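## Task

Scene 1: on the slide box marked with a coloured band, pull the inner tray out until it sticks several centimetres past its sleeve and stays there without help. A tray that ends up only partly out still earns credit, more the further out it is. The second slide box has to remain close to its starting place with its tray fully closed, otherwise the task fails. Anything the robot is still holding in place when the scene ends does not count.

## Robot and tools

Robot: two 6-joint arms called left_arm and right_arm, each ending in a parallel two-finger gripper. The names do not tell you which side of an image an arm appears on. Base poses in the scene frame: left_arm at (+0.040, +0.229, 0) with quat_wxyz (+1.000, 0, 0, -0.017); right_arm at (-0.022, -0.330, 0) with quat_wxyz (+0.997, 0, 0, -0.081).

Scene frame: the origin sits on the table top halfway between the arms. +x points out over the table, +z points up, and left_arm is on the +y side. All positions are in metres and quaternions are w,x,y,z. For each gripper, the fingers point along its own +z axis and close along its own y axis. end_effector_position is the point between the finger pads, roughly 1 cm short of the fingertips. Reported hand positions can be slightly off, more so when the arm is stretched far.

A row is the unit of command. It is one flat list of 16 numbers covering both arms, and you always send all 16 even if only one arm should move: left x, y, z, qw, qx, qy, qz, opening, then right x, y, z, qw, qx, qy, qz, opening. Position and quaternion are an absolute target pose in the scene frame, not an offset. Opening runs from -1 (closed) to +1 (fully open, 0.094 m). A target is refused if it lies more than 0.6 m from that arm's last reported position along any gripper axis. Each control step clips the commanded pose to within 70 mm and 16 degrees of the measured pose. Joint friction can leave the hand as much as about 31 mm short, so very small moves may not happen at all. To hold an arm still, resend its last reported pose together with a fixed quaternion you choose, because the reported quaternion drifts.

Tools:
- execute_actions(actions, pictures). Sending an empty list just returns the state. {"rows": [[16 numbers], ...], "steps": n} plays up to 15 rows, one per 1/30 s step, repeating the last row if there are fewer rows than steps (default 15). {"steps": n} with no rows waits up to 300 steps, counted from the previous result, so your reply time is included. Set pictures false to skip the images.
- move(target, speed). target is a single 16-number row of absolute poses. Both grippers travel in straight lines and arrive at the same moment, in 0.5 to 10 s, and stop after 10 s even if they have not reached the target. speed is in m/s, 0.002 to 0.5, default 0.25; turning is capped at twice that value in rad/s. The opening is applied when the move starts. The path does not avoid obstacles or the other arm, and the real hand can lag, drift or overshoot. The result includes a move: line. Possible endings are done, off_target, moving, held or fault, plus any limits that acted: paced means the pose was clipped, held means a check blocked some steps. It also reports each gripper's distance from its target.
- wait(seconds 0-10): lets the simulation run with no new command.
- zoom_image(camera, region [x0,y0,x1,y1] in pixels, at most 504x504): gives a closer view of the latest image. Cameras are cam_high and cam_low (672x504) and cam_left_wrist and cam_right_wrist (504x504).
- read_manual: returns licence text only.
- finished_scene(scene): ends and grades scene 1 or 2. This cannot be undone.

Results: the state line lists each gripper's position and quaternion. grip_measured is the finger opening on the command scale; to grip something, command about 0.03 below it. The Hand target line shows the pose the controller is currently heading for. A pose unreachable or HELD marker means the clearance check changed or dropped part of your command. FAULT lines report arm stops, and MOTOR HOT appears at 75 °C, with stops at 90 °C and 100 °C. Joint torque readings carry noise and offsets.

Suggested approach: find the banded box (scene 1) or the plain box (scene 2) in the images. Bring one gripper down to the tray's open end or its exposed edge, pinch it or hook behind it, and pull it out slowly along the box's opening direction. The other arm can pin the sleeve in place if needed. Then let go and lift the gripper clear so the tray stays out on its own. Keep clear of the other box so it is not moved and its tray is not opened.

Things to avoid: knocking objects off the table, hard or fast impacts, driving targets deep past a contact point, arm-to-arm collisions, and long heavy holds that heat the motors. Expect brief external tugs on held items.

Each tool is called after ">>>" by a JSON object that holds its "method" and its "body".

## Session

>>> {"method": "execute_actions", "body": {"actions": []}}

Scene clock: 0.00 s of 4120.00 s.
left_arm: end_effector_position=(+0.5548, -0.0037, +0.1097) grip_measured=+1.000 end_effector_quat_wxyz=(-0.276, +0.645, -0.548, +0.456) | right_arm: end_effector_position=(-0.0255, -0.5637, +0.1328) grip_measured=+1.000 end_effector_quat_wxyz=(+0.585, +0.804, -0.095, +0.053)
Joint positions: left_arm=[-0.487  2.029  1.235  0.32  -0.324 -2.054  0.094] | right_arm=[-1.403  0.098  0.138 -0.355  0.03   1.789  0.094]
Joint velocities: left_arm=[-0.002 -0.002  0.007 -0.051  0.051  0.007  0.   ] | right_arm=[-0.007 -0.002  0.012 -0.066  0.066  0.051  0.   ]
Joint torques (N m, as the arm reports them, + toward a larger angle): no reading
Hand target (left_arm): +0.555, -0.004, +0.110; -0.276, +0.645, -0.548, +0.456
Hand target (right_arm): -0.025, -0.564, +0.133; +0.585, +0.804, -0.095, +0.053

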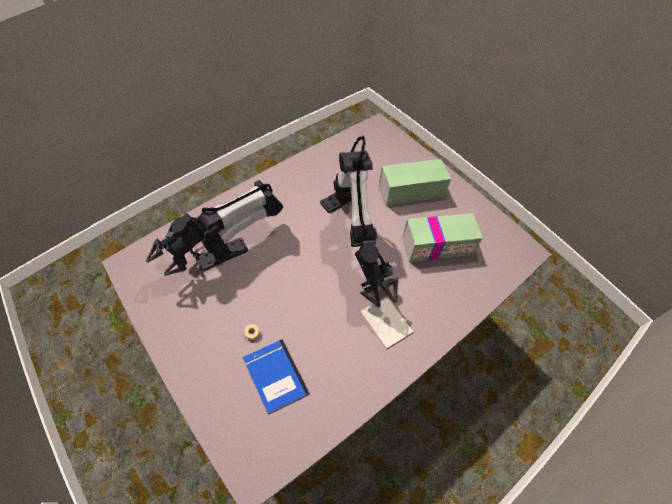

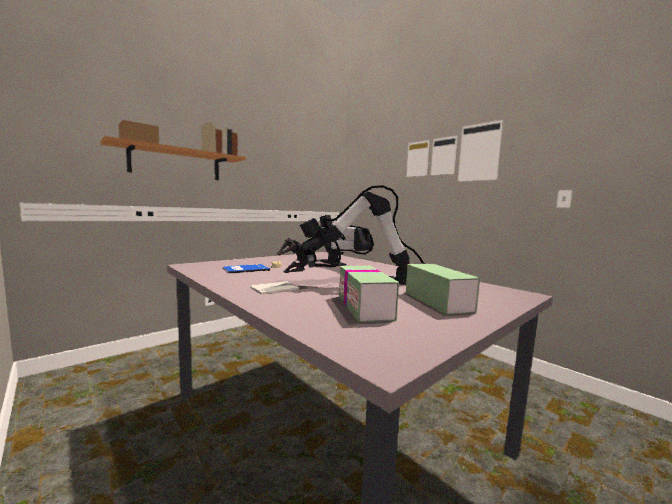

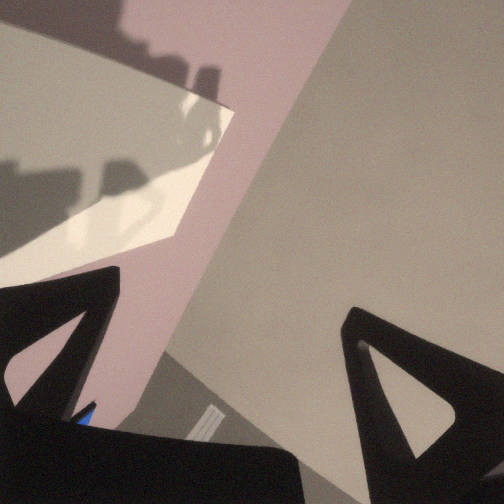

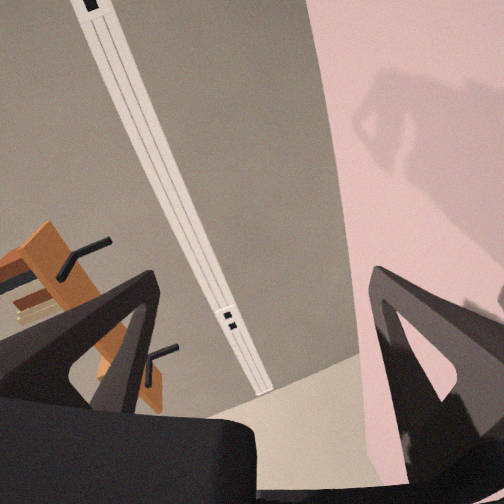

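>>> {"method": "move", "body": {"target": [0.40,0.38,0.28,0,0.83,0.56,0,1,0.2,-0.2,0.2,0.707,-0.707,0,0,-1]}}

Scene clock: 14.80 s of 4120.00 s.
left_arm: end_effector_position=(+0.4006, +0.3774, +0.2759) grip_measured=+1.000 end_effector_quat_wxyz=(-0.479, +0.813, -0.232, +0.234) | right_arm: end_effector_position=(+0.1977, -0.2008, +0.2061) grip_measured=-0.980 end_effector_quat_wxyz=(+0.679, -0.705, -0.054, -0.199)
Joint positions: left_arm=[ 0.163  1.284  1.133 -0.411 -0.628 -2.102  0.094] | right_arm=[-0.044  1.538  0.824 -1.563 -1.572  2.073  0.001]
Joint velocities: left_arm=[-0.007  0.002  0.022 -0.051 -0.051 -0.022  0.   ] | right_arm=[ 0.002 -0.007 -0.002  0.125  0.007 -0.022 -0.   ]
Joint torques (N m, as the arm reports them, + toward a larger angle): left_arm=[ 0.72 -4.31  8.72  1.96 -0.17  0.  ] | right_arm=[ 0.85 -2.91  3.75 -0.83 -0.51  0.04]
Hand target (left_arm): +0.401, +0.383, +0.282; -0.482, +0.815, -0.222, +0.233
Hand target (right_arm): +0.197, -0.199, +0.203; +0.686, -0.703, -0.041, -0.185
Off the commanded pose (left_arm): 0.005 m, 114 deg; orientation clipped at the last step of the last action.
Off the commanded pose (right_arm): 0.007 m, 24 deg; orientation clipped at the last step of the last action.
joint sent to its limit (left arm) — the command would take joint 6 (wrist roll) past its lower limit, so that joint was sent only as far as its limit.
joint sent to its limit (right arm) — the command would take joint 4 (wrist pitch) past its lower limit, joint 5 (wrist yaw) past its lower limit and joint 6 (wrist roll) past its upper limit, so those joints were sent only as far as their limits.
After step 90, 5.43 s passed at rest.
move: off_target (left_arm, right_arm); limits=paced

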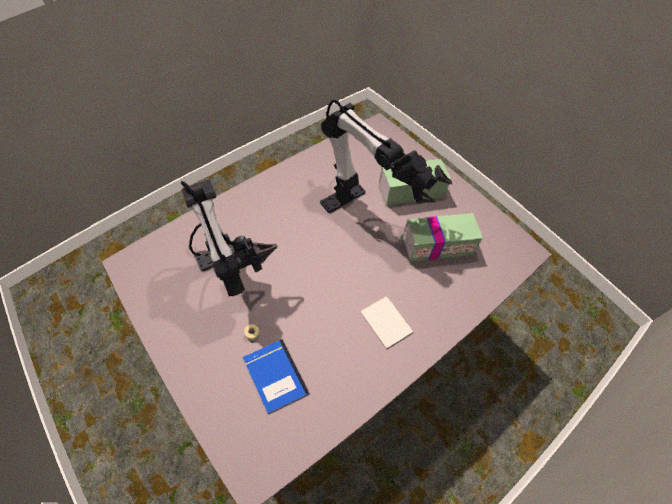

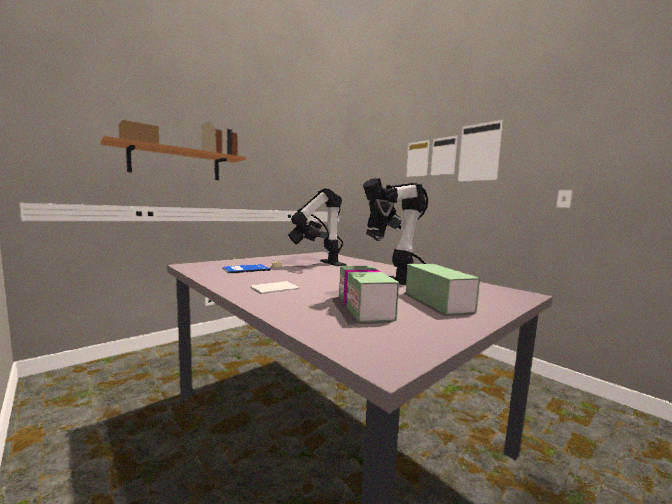

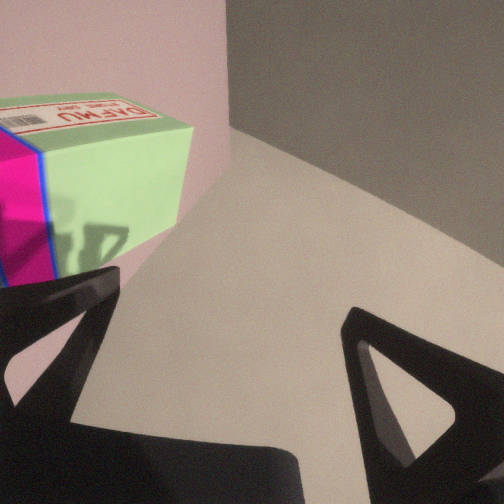

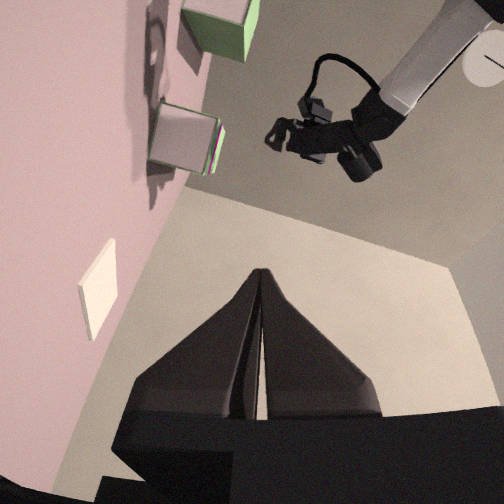

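>>> {"method": "move", "body": {"target": [0.42,0.36,0.26,0,0.56,-0.83,0,1,0.18,0.0,0.12,0.612,-0.354,0.612,0.354,-1]}}

Scene clock: 21.90 s of 4120.00 s.
left_arm: end_effector_position=(+0.4161, +0.3621, +0.2595) grip_measured=+1.000 end_effector_quat_wxyz=(+0.154, -0.562, +0.812, -0.039) | right_arm: end_effector_position=(+0.1772, -0.0050, +0.1187) grip_measured=-0.980 end_effector_quat_wxyz=(+0.698, -0.656, -0.262, +0.120)
Joint positions: left_arm=[ 0.373  1.9    2.2   -1.55  -0.005 -0.871  0.094] | right_arm=[ 0.717  2.277  1.41  -1.563 -1.576  2.073  0.001]
Joint velocities: left_arm=[ 0.002  0.002 -0.007 -0.051 -0.022 -0.022  0.   ] | right_arm=[-0.002  0.007 -0.017 -0.007  0.022 -0.051 -0.001]
Joint torques (N m, as the arm reports them, + toward a larger angle): left_arm=[-1.03 -7.39  6.99  0.97 -0.06  0.11] | right_arm=[ 0.66 -8.83  5.72 -1.02 -0.39  0.05]
Hand target (left_arm): +0.421, +0.361, +0.256; +0.151, -0.555, +0.818, -0.034
Hand target (right_arm): +0.179, -0.001, +0.119; +0.699, -0.654, -0.261, +0.122
Off the commanded pose (left_arm): 0.004 m, 18 deg; orientation clipped at the last step of the last action.
Off the commanded pose (right_arm): 0.006 m, 114 deg; orientation clipped at the last step of the last action.
joint sent to its limit (left arm) — the command would take joint 4 (wrist pitch) past its lower limit, so that joint was sent only as far as its limit.
joint sent to its limit (right arm) — the command would take joint 4 (wrist pitch) past its lower limit, joint 5 (wrist yaw) past its lower limit and joint 6 (wrist roll) past its upper limit, so those joints were sent only as far as their limits.
move: off_target (left_arm, right_arm); limits=paced

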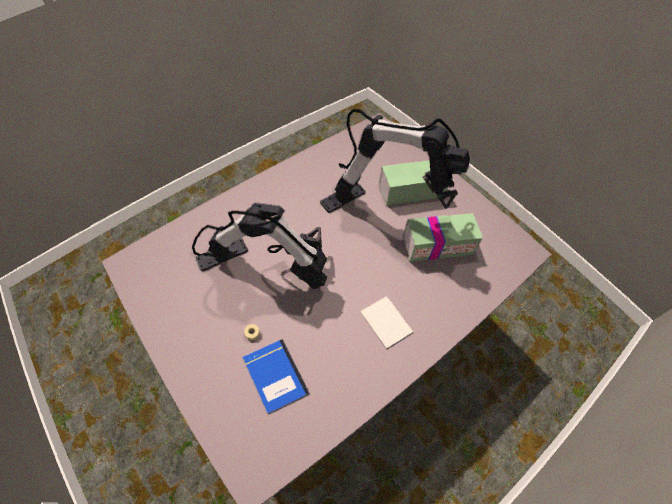

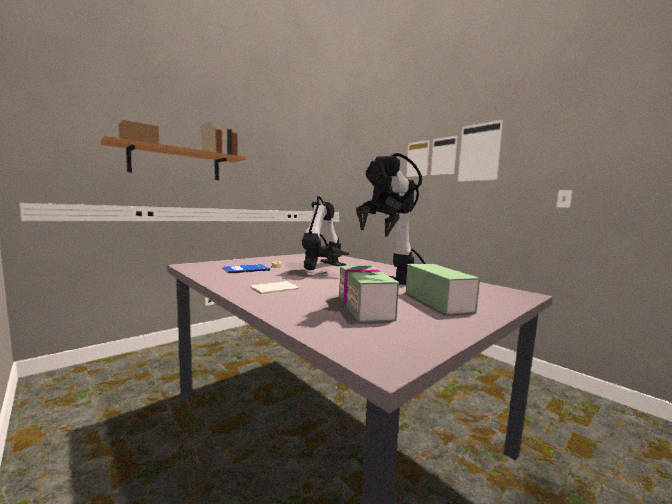

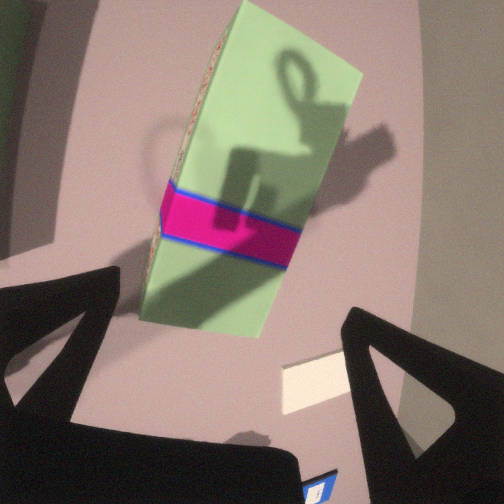

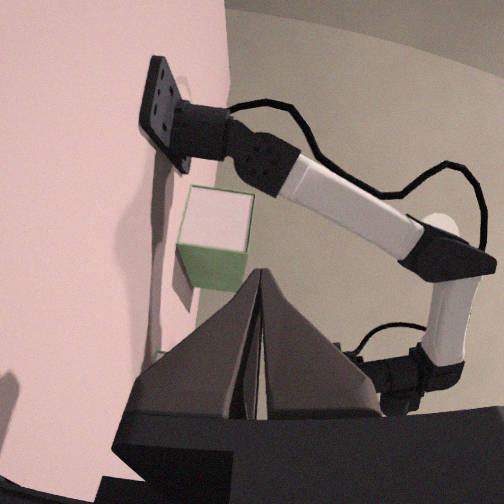

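>>> {"method": "move", "body": {"target": [0.45,0.36,0.18,0,0.42,-0.91,0,1,0.2,-0.12,0.15,0,-0.35,0.94,0,-1]}}

Scene clock: 32.33 s of 4120.00 s.
left_arm: end_effector_position=(+0.4440, +0.3647, +0.1768) grip_measured=+1.000 end_effector_quat_wxyz=(+0.058, -0.428, +0.902, -0.006) | right_arm: end_effector_position=(+0.1987, -0.1204, +0.1446) grip_measured=-0.980 end_effector_quat_wxyz=(-0.022, -0.352, +0.936, -0.002)
Joint positions: left_arm=[ 0.358  2.129  2.226 -1.552 -0.002 -0.563  0.094] | right_arm=[ 0.917  1.734  1.559 -1.438 -0.013  0.035  0.001]
Joint velocities: left_arm=[ 0.007 -0.012 -0.022 -0.051  0.037 -0.022  0.   ] | right_arm=[-0.007 -0.007  0.012  0.007 -0.037 -0.11   0.   ]
Joint torques (N m, as the arm reports them, + toward a larger angle): left_arm=[ -1.61 -10.7    7.33   0.59   0.     0.11] | right_arm=[ 0.68 -9.26  5.28  0.28  0.04 -0.16]
Hand target (left_arm): +0.449, +0.359, +0.178; +0.061, -0.418, +0.907, -0.005
Hand target (right_arm): +0.198, -0.119, +0.148; -0.009, -0.360, +0.933, -0.000
Off the commanded pose (left_arm): 0.008 m, 7 deg.
Off the commanded pose (right_arm): 0.006 m, 3 deg.
joint sent to its limit (left arm) — the command would take joint 4 (wrist pitch) past its lower limit, so that joint was sent only as far as its limit.
After step 90, 0.60 s passed at rest.
move: off_target (left_arm, right_arm); limits=paced

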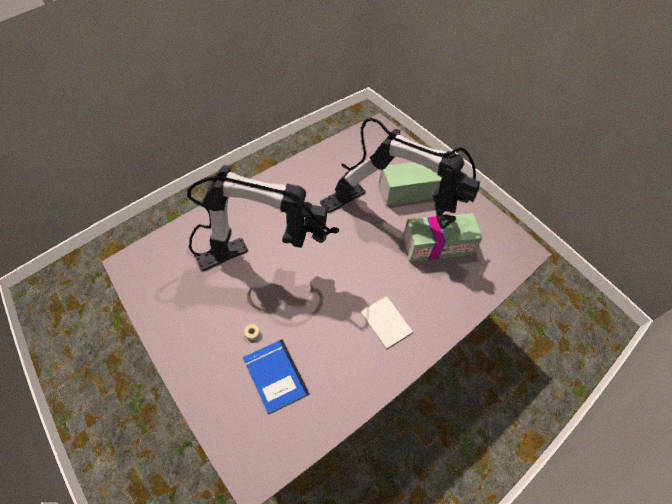

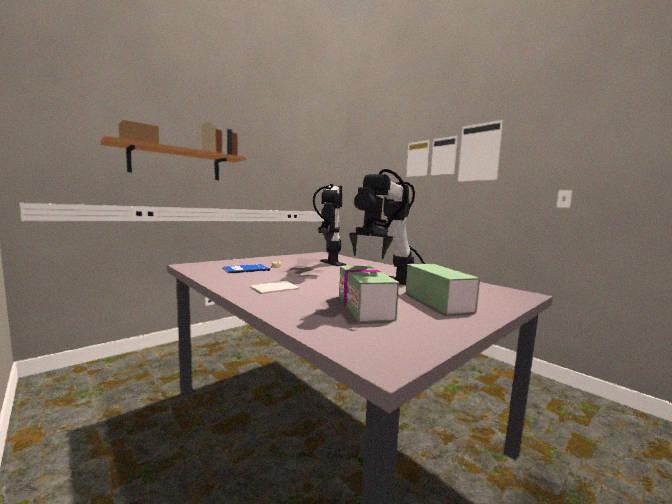

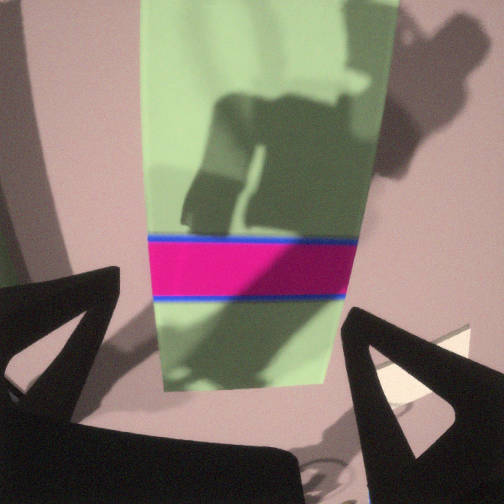

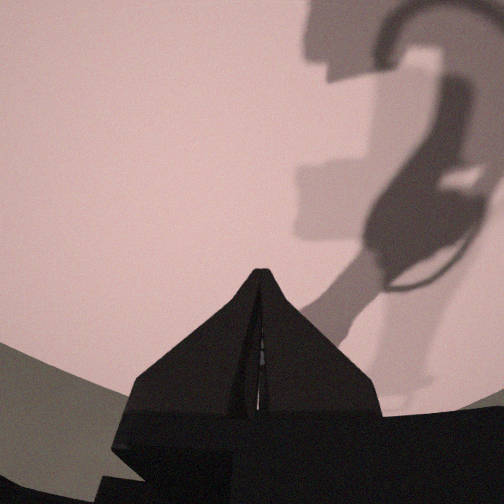

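>>> {"method": "move", "body": {"target": [0.46,0.37,0.135,0,0.49,-0.87,0,1,0.2,-0.02,0.10,0.63,-0.33,0.63,0.33,-1], "speed": 0.1}}

Scene clock: 46.03 s of 4120.00 s.
left_arm: end_effector_position=(+0.4560, +0.3687, +0.1334) grip_measured=+1.000 end_effector_quat_wxyz=(+0.013, -0.487, +0.873, -0.002) | right_arm: end_effector_position=(+0.2022, -0.0233, +0.0996) grip_measured=-0.980 end_effector_quat_wxyz=(+0.604, -0.344, +0.651, +0.305)
Joint positions: left_arm=[ 0.358  2.261  2.269 -1.553 -0.002 -0.693  0.094] | right_arm=[ 1.093  1.836  0.207  1.545 -0.024 -0.021  0.001]
Joint velocities: left_arm=[-0.012 -0.017 -0.002 -0.037 -0.037  0.022  0.   ] | right_arm=[ 0.022 -0.002 -0.012  0.051  0.037 -0.066 -0.001]
Joint torques (N m, as the arm reports them, + toward a larger angle): left_arm=[ -0.28 -11.79   7.24   0.38   0.02  -0.03] | right_arm=[ 0.85 -3.97  2.92  2.12 -0.02 -0.17]
Hand target (left_arm): +0.459, +0.370, +0.134; +0.016, -0.490, +0.871, -0.002
Hand target (right_arm): +0.199, -0.021, +0.100; +0.607, -0.348, +0.644, +0.307
Off the commanded pose (left_arm): 0.005 m, 2 deg.
Off the commanded pose (right_arm): 0.004 m, 5 deg.
joint sent to its limit (left arm) — the command would take joint 4 (wrist pitch) past its lower limit, so that joint was sent only as far as its limit.
joint sent to its limit (right arm) — the command would take joint 4 (wrist pitch) past its upper limit, so that joint was sent only as far as its limit.
After step 90, 2.33 s passed at rest.
move: off_target (right_arm)

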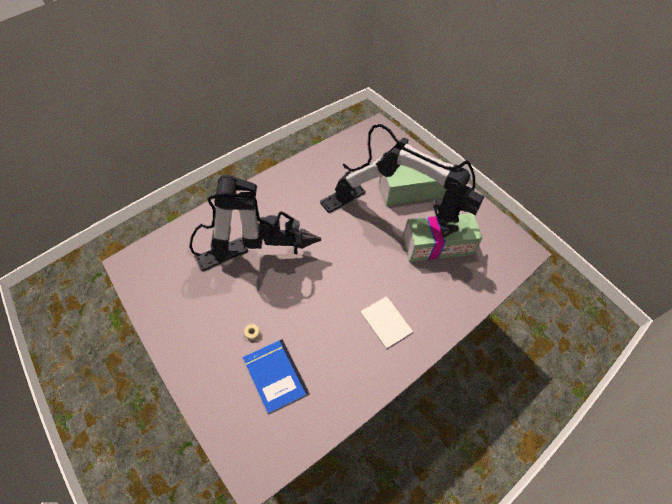

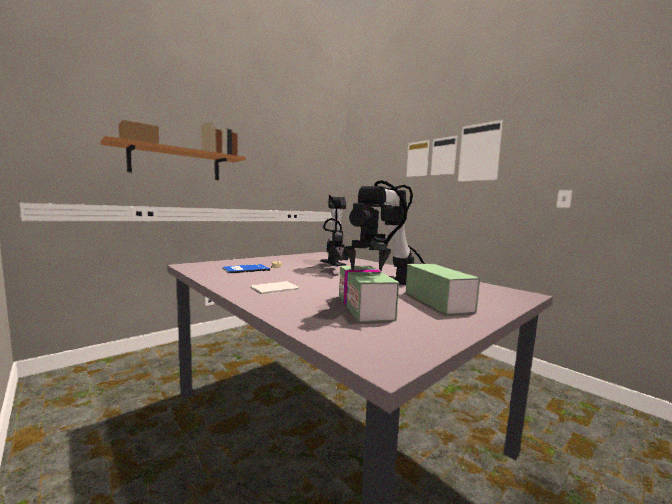

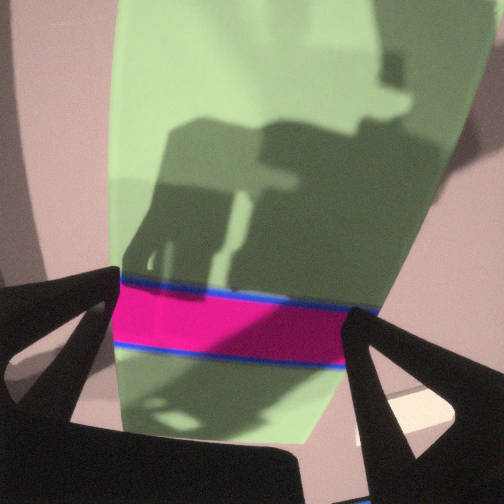

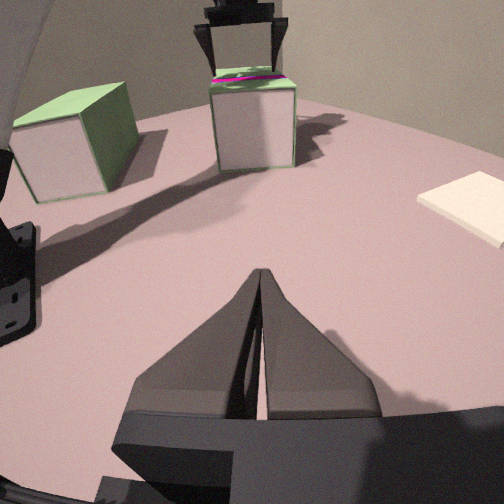

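>>> {"method": "move", "body": {"target": [0.467,0.365,0.105,0,0.49,-0.87,0,0.3,0.2,-0.02,0.10,0.63,-0.33,0.63,0.33,-1], "speed": 0.04}}

>>> {"method": "move", "body": {"target": [0.387,0.247,0.105,0,0.49,-0.87,0,0.3,0.2,-0.02,0.10,0.63,-0.33,0.63,0.33,-1], "speed": 0.05}}

Scene clock: 50.93 s of 4120.00 s.
left_arm: end_effector_position=(+0.4593, +0.3700, +0.1282) grip_measured=+0.302 end_effector_quat_wxyz=(+0.014, -0.494, +0.869, -0.001) | right_arm: end_effector_position=(+0.2022, -0.0232, +0.1005) grip_measured=-0.980 end_effector_quat_wxyz=(+0.604, -0.340, +0.652, +0.309)
Joint positions: left_arm=[ 0.358  2.273  2.269 -1.539 -0.002 -0.71   0.061] | right_arm=[ 1.093  1.836  0.207  1.548 -0.024 -0.01   0.001]
Joint velocities: left_arm=[-0.002 -0.002 -0.017  0.022  0.051  0.022 -0.001] | right_arm=[-0.002 -0.022 -0.002 -0.051 -0.022  0.037 -0.001]
Joint torques (N m, as the arm reports them, + toward a larger angle): left_arm=[-1.45 -9.98  3.62  0.9   0.02 -0.04] | right_arm=[ 0.77 -3.63  3.34  2.14 -0.03  0.03]
Hand target (left_arm): +0.466, +0.365, +0.105; -0.000, -0.491, +0.871, +0.000
Hand target (right_arm): +0.200, -0.020, +0.101; +0.604, -0.340, +0.648, +0.316
Off the commanded pose (left_arm): 0.025 m, 2 deg.
Off the commanded pose (right_arm): 0.004 m, 5 deg.
joint sent to its limit (right arm) — the command would take joint 4 (wrist pitch) past its upper limit, so that joint was sent only as far as its limit.
After step 90, 0.63 s passed at rest.
move: off_target (left_arm, right_arm)

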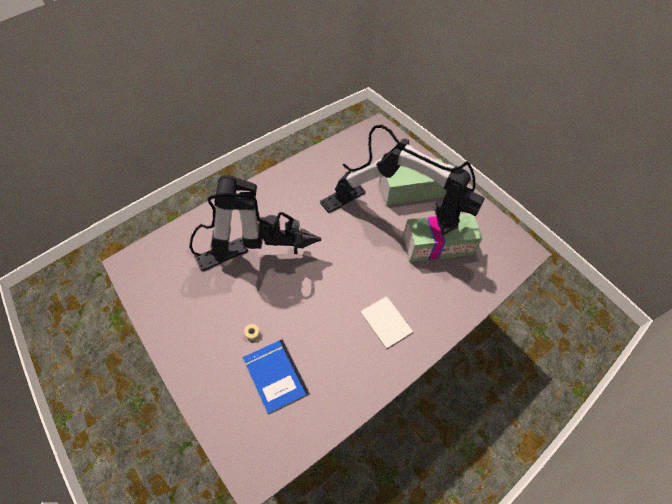

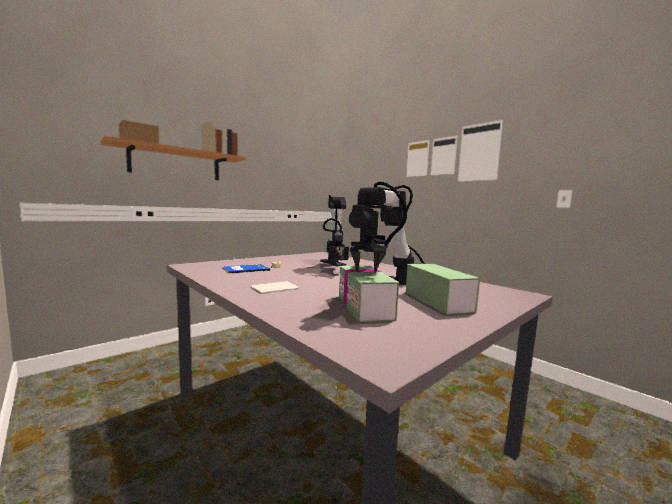

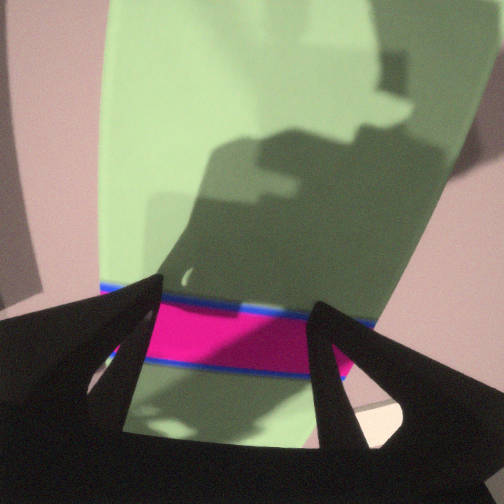

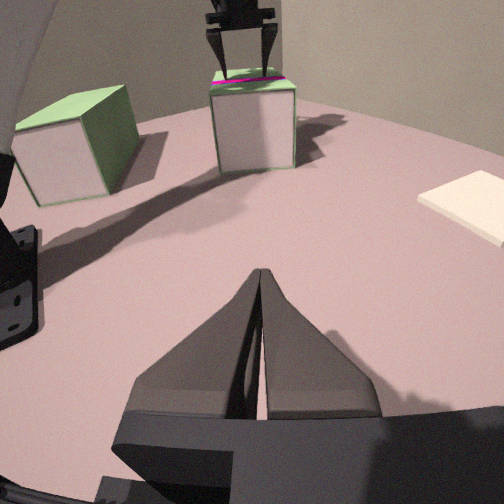

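Scene clock: 54.13 s of 4120.00 s.
left_arm: end_effector_position=(+0.4036, +0.2710, +0.1283) grip_measured=+0.302 end_effector_quat_wxyz=(+0.057, -0.492, +0.869, +0.019) | right_arm: end_effector_position=(+0.2022, -0.0232, +0.1005) grip_measured=-0.980 end_effector_quat_wxyz=(+0.604, -0.340, +0.652, +0.309)
Joint positions: left_arm=[ 0.111  1.849  1.63  -1.266 -0.083 -0.95   0.061] | right_arm=[ 1.093  1.836  0.207  1.548 -0.024 -0.01   0.001]
Joint velocities: left_arm=[ 0.002 -0.012 -0.002  0.037  0.022  0.007  0.001] | right_arm=[-0.002 -0.007  0.007  0.007 -0.066 -0.066 -0.   ]
Joint torques (N m, as the arm reports them, + toward a larger angle): left_arm=[-2.14 -8.52  1.73  0.36  0.63 -0.22] | right_arm=[ 0.79 -3.6   3.31  2.14 -0.03 -0.02]
Hand target (left_arm): +0.387, +0.248, +0.108; +0.000, -0.492, +0.871, +0.001
Hand target (right_arm): +0.200, -0.020, +0.100; +0.604, -0.340, +0.648, +0.316
Off the commanded pose (left_arm): 0.037 m, 7 deg.
Off the commanded pose (right_arm): 0.004 m, 5 deg.
joint sent to its limit (right arm) — the command would take joint 4 (wrist pitch) past its upper limit, so that joint was sent only as far as its limit.
move: off_target (left_arm, right_arm)

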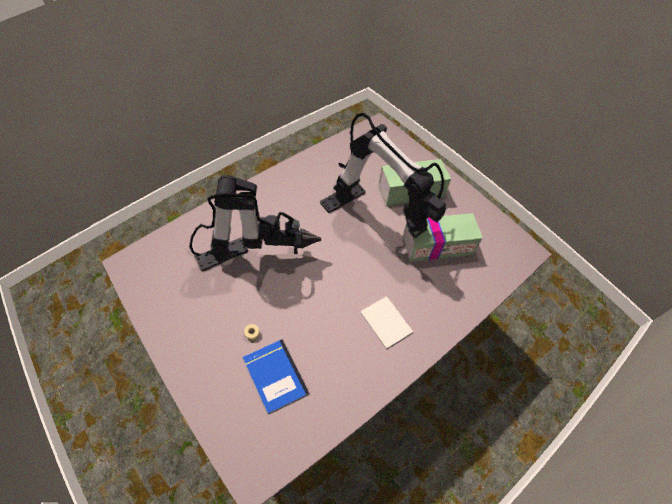

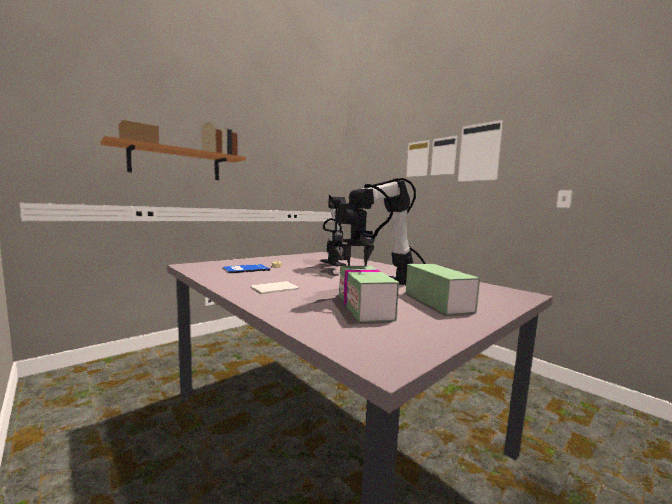

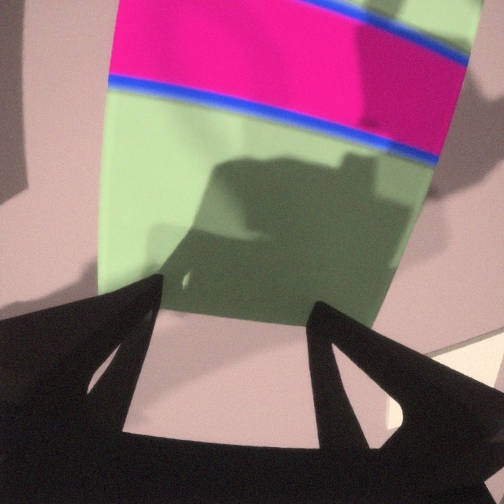

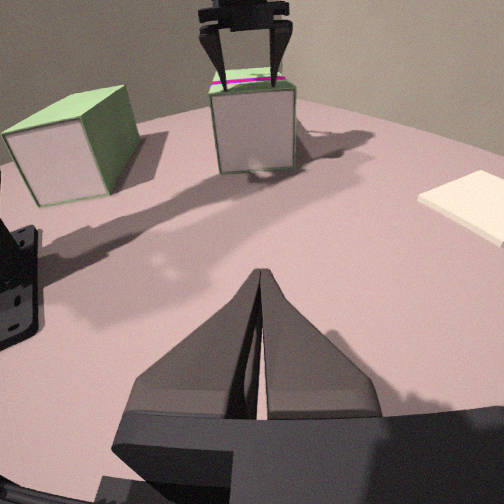

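>>> {"method": "move", "body": {"target": [0.45,0.35,0.10,0,0.49,-0.87,0,0.3,0.375,0.225,0.06,0.63,-0.33,0.63,0.33,-1], "speed": 0.12}}

>>> {"method": "move", "body": {"target": [0.45,0.35,0.10,0,0.49,-0.87,0,0.3,0.445,0.33,0.06,0.63,-0.33,0.63,0.33,-1], "speed": 0.04}}

Scene clock: 60.03 s of 4120.00 s.
left_arm: end_effector_position=(+0.4308, +0.3282, +0.1270) grip_measured=+0.302 end_effector_quat_wxyz=(-0.012, -0.489, +0.872, -0.011) | right_arm: end_effector_position=(+0.3781, +0.2185, +0.0551) grip_measured=-0.980 end_effector_quat_wxyz=(+0.625, -0.330, +0.630, +0.321)
Joint positions: left_arm=[ 0.295  2.12   2.016 -1.485  0.028 -0.76   0.061] | right_arm=[ 1.098  2.66   1.639  1.01  -0.022 -0.008  0.001]
Joint velocities: left_arm=[-0.002 -0.012  0.002 -0.007 -0.007  0.022 -0.   ] | right_arm=[-0.017 -0.012  0.007  0.007  0.037  0.051  0.001]
Joint torques (N m, as the arm reports them, + toward a larger angle): left_arm=[ 2.08 -6.47  5.48  1.3  -0.21  0.27] | right_arm=[  1.04 -13.27   8.08   1.89   0.03  -0.03]
Hand target (left_arm): +0.446, +0.350, +0.100; -0.002, -0.491, +0.871, +0.002
Hand target (right_arm): +0.374, +0.226, +0.059; +0.627, -0.328, +0.626, +0.328
Off the commanded pose (left_arm): 0.040 m, 2 deg.
Off the commanded pose (right_arm): 0.009 m, 1 deg.
move: off_target (left_arm)

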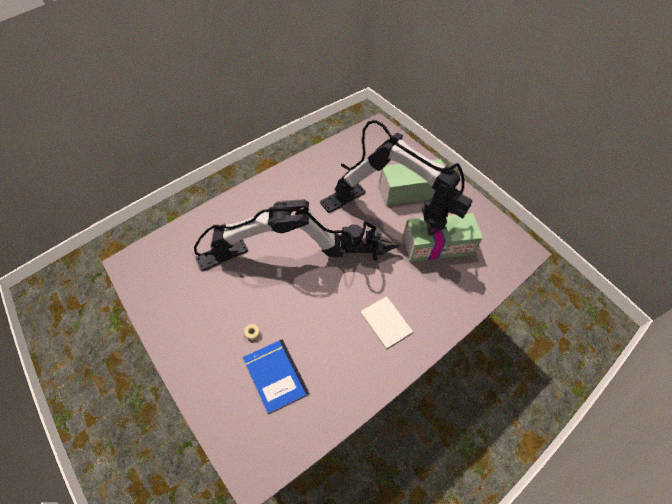

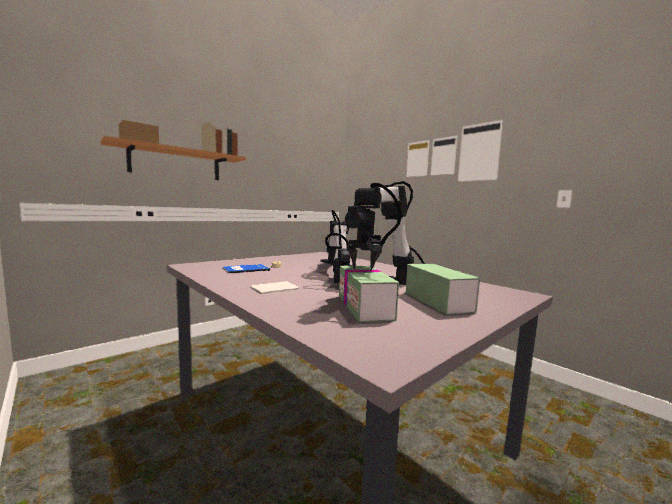

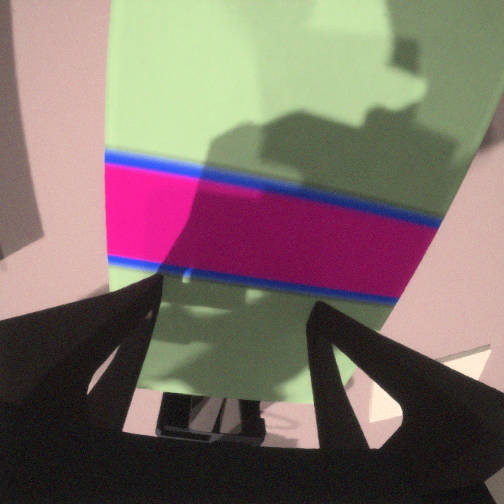

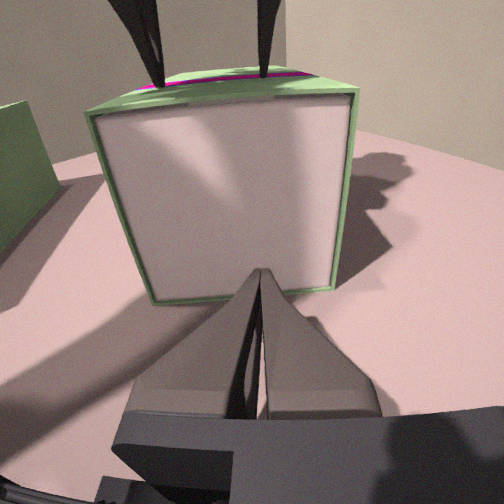

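Scene clock: 63.53 s of 4120.00 s.
left_arm: end_effector_position=(+0.4494, +0.3550, +0.1279) grip_measured=+0.302 end_effector_quat_wxyz=(+0.041, -0.489, +0.871, +0.013) | right_arm: end_effector_position=(+0.4422, +0.2929, +0.0571) grip_measured=-0.980 end_effector_quat_wxyz=(+0.625, -0.320, +0.644, +0.305)
Joint positions: left_arm=[ 0.316  2.133  2.036 -1.401 -0.044 -0.74   0.061] | right_arm=[ 1.098  3.132  2.69   0.408  0.021 -0.007  0.001]
Joint velocities: left_arm=[-0.007 -0.027  0.007 -0.095 -0.051  0.022  0.001] | right_arm=[-0.007  0.007 -0.002 -0.007 -0.022  0.037 -0.   ]
Joint torques (N m, as the arm reports them, + toward a larger angle): left_arm=[ 0.3  -7.3   5.19  0.55  0.35  0.03] | right_arm=[  1.68 -15.67   9.95   1.81  -0.29  -0.01]
Hand target (left_arm): +0.449, +0.350, +0.101; +0.001, -0.492, +0.871, -0.000
Hand target (right_arm): +0.426, +0.306, +0.062; +0.620, -0.332, +0.633, +0.325
Off the commanded pose (left_arm): 0.028 m, 5 deg.
Off the commanded pose (right_arm): 0.037 m, 3 deg.
joint sent to its limit (right arm) — the command would take joint 2 (shoulder) past its upper limit, so that joint was sent only as far as its limit.
move: off_target (left_arm, right_arm)

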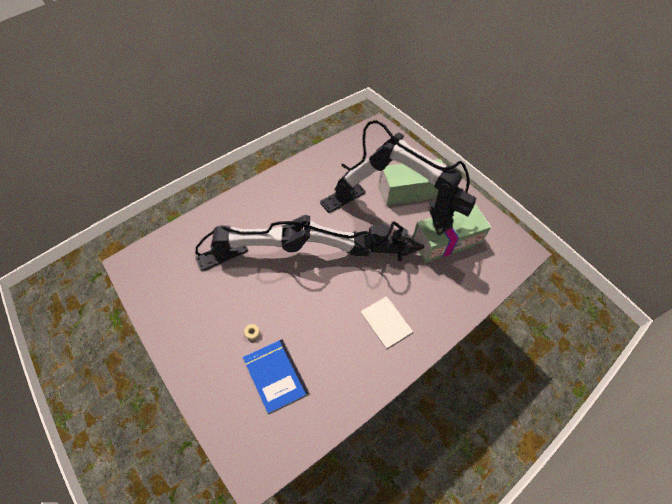

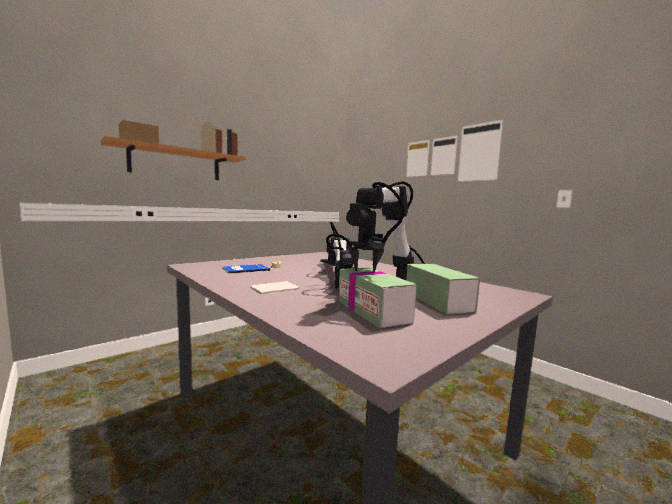

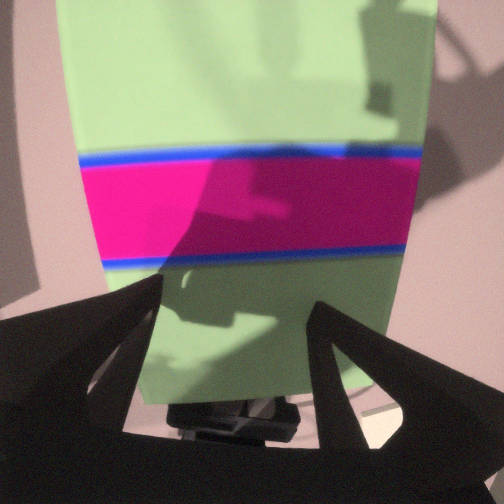

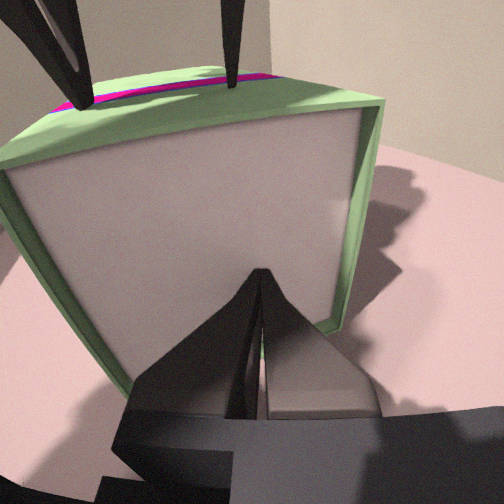

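>>> {"method": "move", "body": {"target": [0.45,0.36,0.17,0,0.59,-0.80,0,0.3,0.2,-0.02,0.10,0.63,-0.33,0.63,0.33,-1]}}

>>> {"method": "move", "body": {"target": [0.52,0.61,0.17,0.2,0.58,-0.78,0,0.3,0.2,-0.02,0.10,0.63,-0.33,0.63,0.33,-1]}}

Scene clock: 69.27 s of 4120.00 s.
left_arm: end_effector_position=(+0.4502, +0.3563, +0.1521) grip_measured=+0.302 end_effector_quat_wxyz=(+0.029, -0.585, +0.811, -0.004) | right_arm: end_effector_position=(+0.2021, -0.0200, +0.0927) grip_measured=-0.980 end_effector_quat_wxyz=(+0.596, -0.344, +0.657, +0.309)
Joint positions: left_arm=[ 0.332  2.187  2.223 -1.548 -0.01  -0.951  0.061] | right_arm=[ 1.098  1.868  0.219  1.55  -0.024 -0.007  0.001]
Joint velocities: left_arm=[-0.017 -0.007  0.007  0.007 -0.022 -0.081 -0.001] | right_arm=[-0.002 -0.022  0.002  0.022 -0.051  0.022  0.   ]
Joint torques (N m, as the arm reports them, + toward a larger angle): left_arm=[  0.78 -14.38   7.14   0.37   0.06  -0.05] | right_arm=[-0.25 -7.32  1.67  2.11 -0.09 -0.05]
Hand target (left_arm): +0.449, +0.360, +0.169; +0.047, -0.593, +0.804, -0.015
Hand target (right_arm): +0.200, -0.022, +0.102; +0.605, -0.339, +0.647, +0.317
Off the commanded pose (left_arm): 0.018 m, 4 deg.
Off the commanded pose (right_arm): 0.008 m, 6 deg.
joint sent to its limit (left arm) — the command would take joint 4 (wrist pitch) past its lower limit, so that joint was sent only as far as its limit.
joint sent to its limit (right arm) — the command would take joint 4 (wrist pitch) past its upper limit, so that joint was sent only as far as its limit.
After step 90, 0.73 s passed at rest.
move: off_target (left_arm, right_arm); limits=paced

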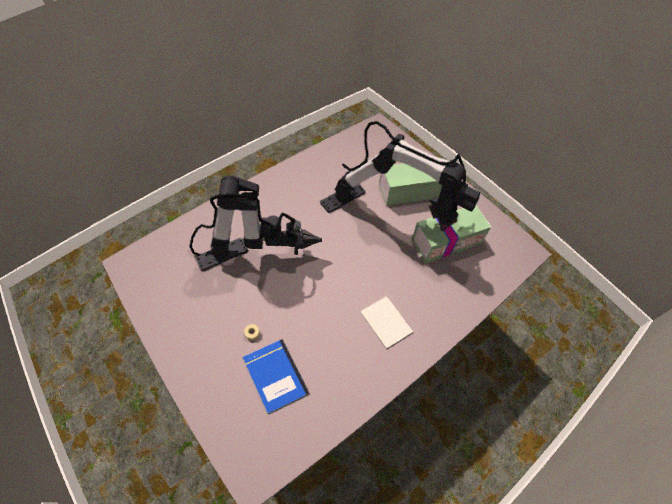

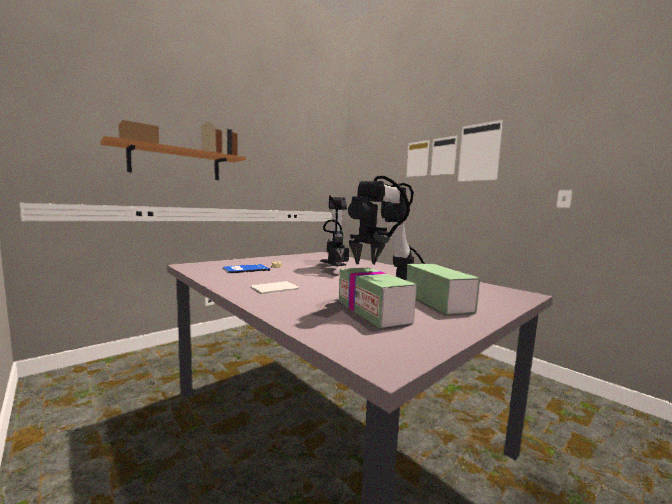

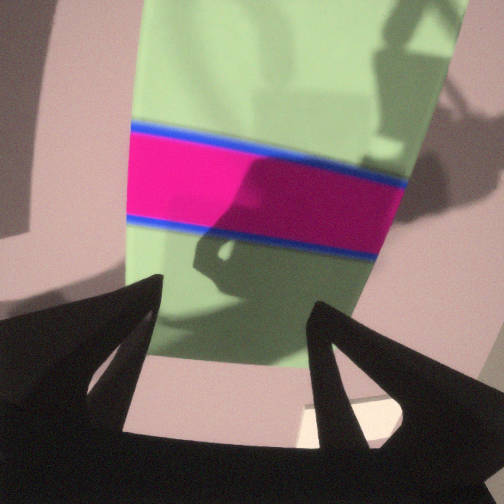

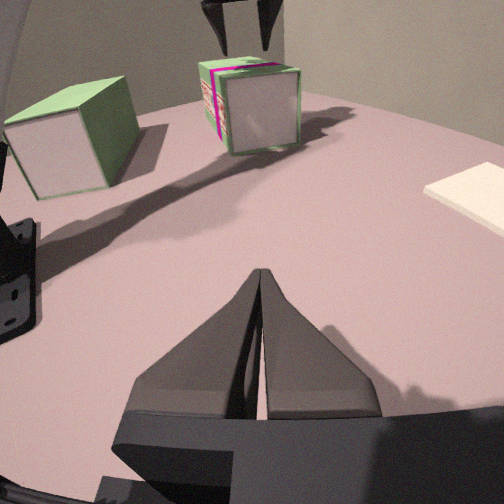

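Scene clock: 71.07 s of 4120.00 s.
left_arm: end_effector_position=(+0.5127, +0.6047, +0.1632) grip_measured=+0.302 end_effector_quat_wxyz=(+0.287, -0.593, +0.752, -0.009) | right_arm: end_effector_position=(+0.2021, -0.0200, +0.0927) grip_measured=-0.980 end_effector_quat_wxyz=(+0.596, -0.344, +0.657, +0.309)
Joint positions: left_arm=[ 0.713  2.6    2.849 -1.238  0.023 -0.663  0.061] | right_arm=[ 1.098  1.868  0.219  1.55  -0.024 -0.007  0.001]
Joint velocities: left_arm=[ 0.007  0.007  0.002 -0.007 -0.007  0.022  0.   ] | right_arm=[ 0.012  0.002 -0.012 -0.066 -0.081  0.007 -0.001]
Joint torques (N m, as the arm reports them, + toward a larger angle): left_arm=[ -0.2  -14.85   7.48   1.84  -0.01   0.12] | right_arm=[ 0.32 -6.37  2.33  2.13 -0.02 -0.06]
Hand target (left_arm): +0.518, +0.610, +0.170; +0.305, -0.586, +0.751, -0.005
Hand target (right_arm): +0.200, -0.020, +0.100; +0.604, -0.340, +0.649, +0.316
Off the commanded pose (left_arm): 0.011 m, 57 deg; orientation clipped at the last step of the last action.
Off the commanded pose (right_arm): 0.008 m, 6 deg.
elbow stopped short (left arm): the move would have taken joint 3 (elbow) straighter than the controller allows; a more bent joint 3 avoids this.
joint sent to its limit (right arm) — the command would take joint 4 (wrist pitch) past its upper limit, so that joint was sent only as far as its limit.
move: off_target (left_arm, right_arm); limits=paced

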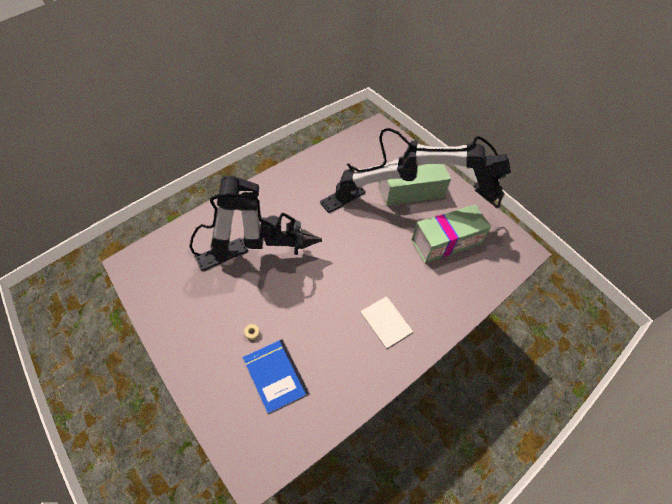

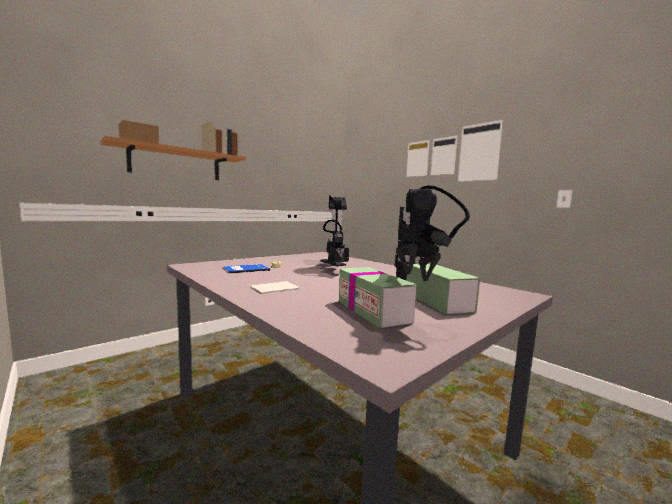

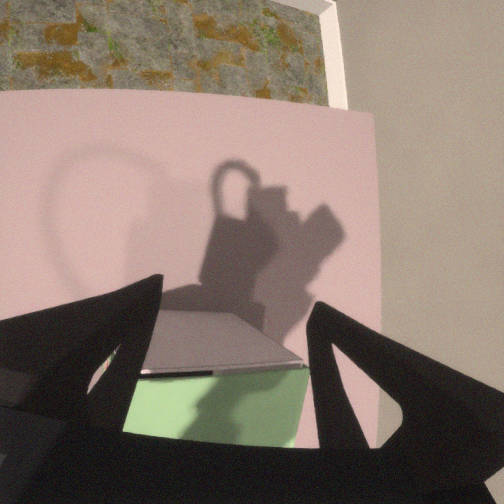

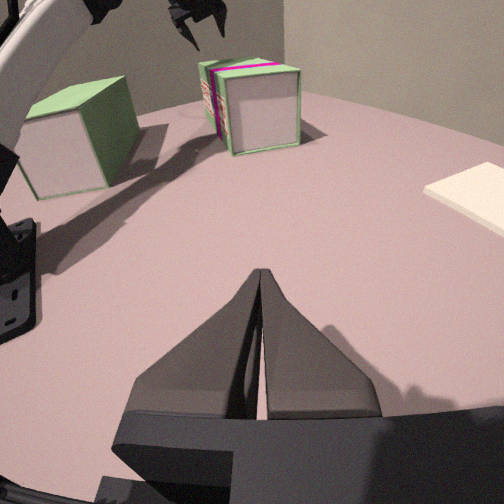

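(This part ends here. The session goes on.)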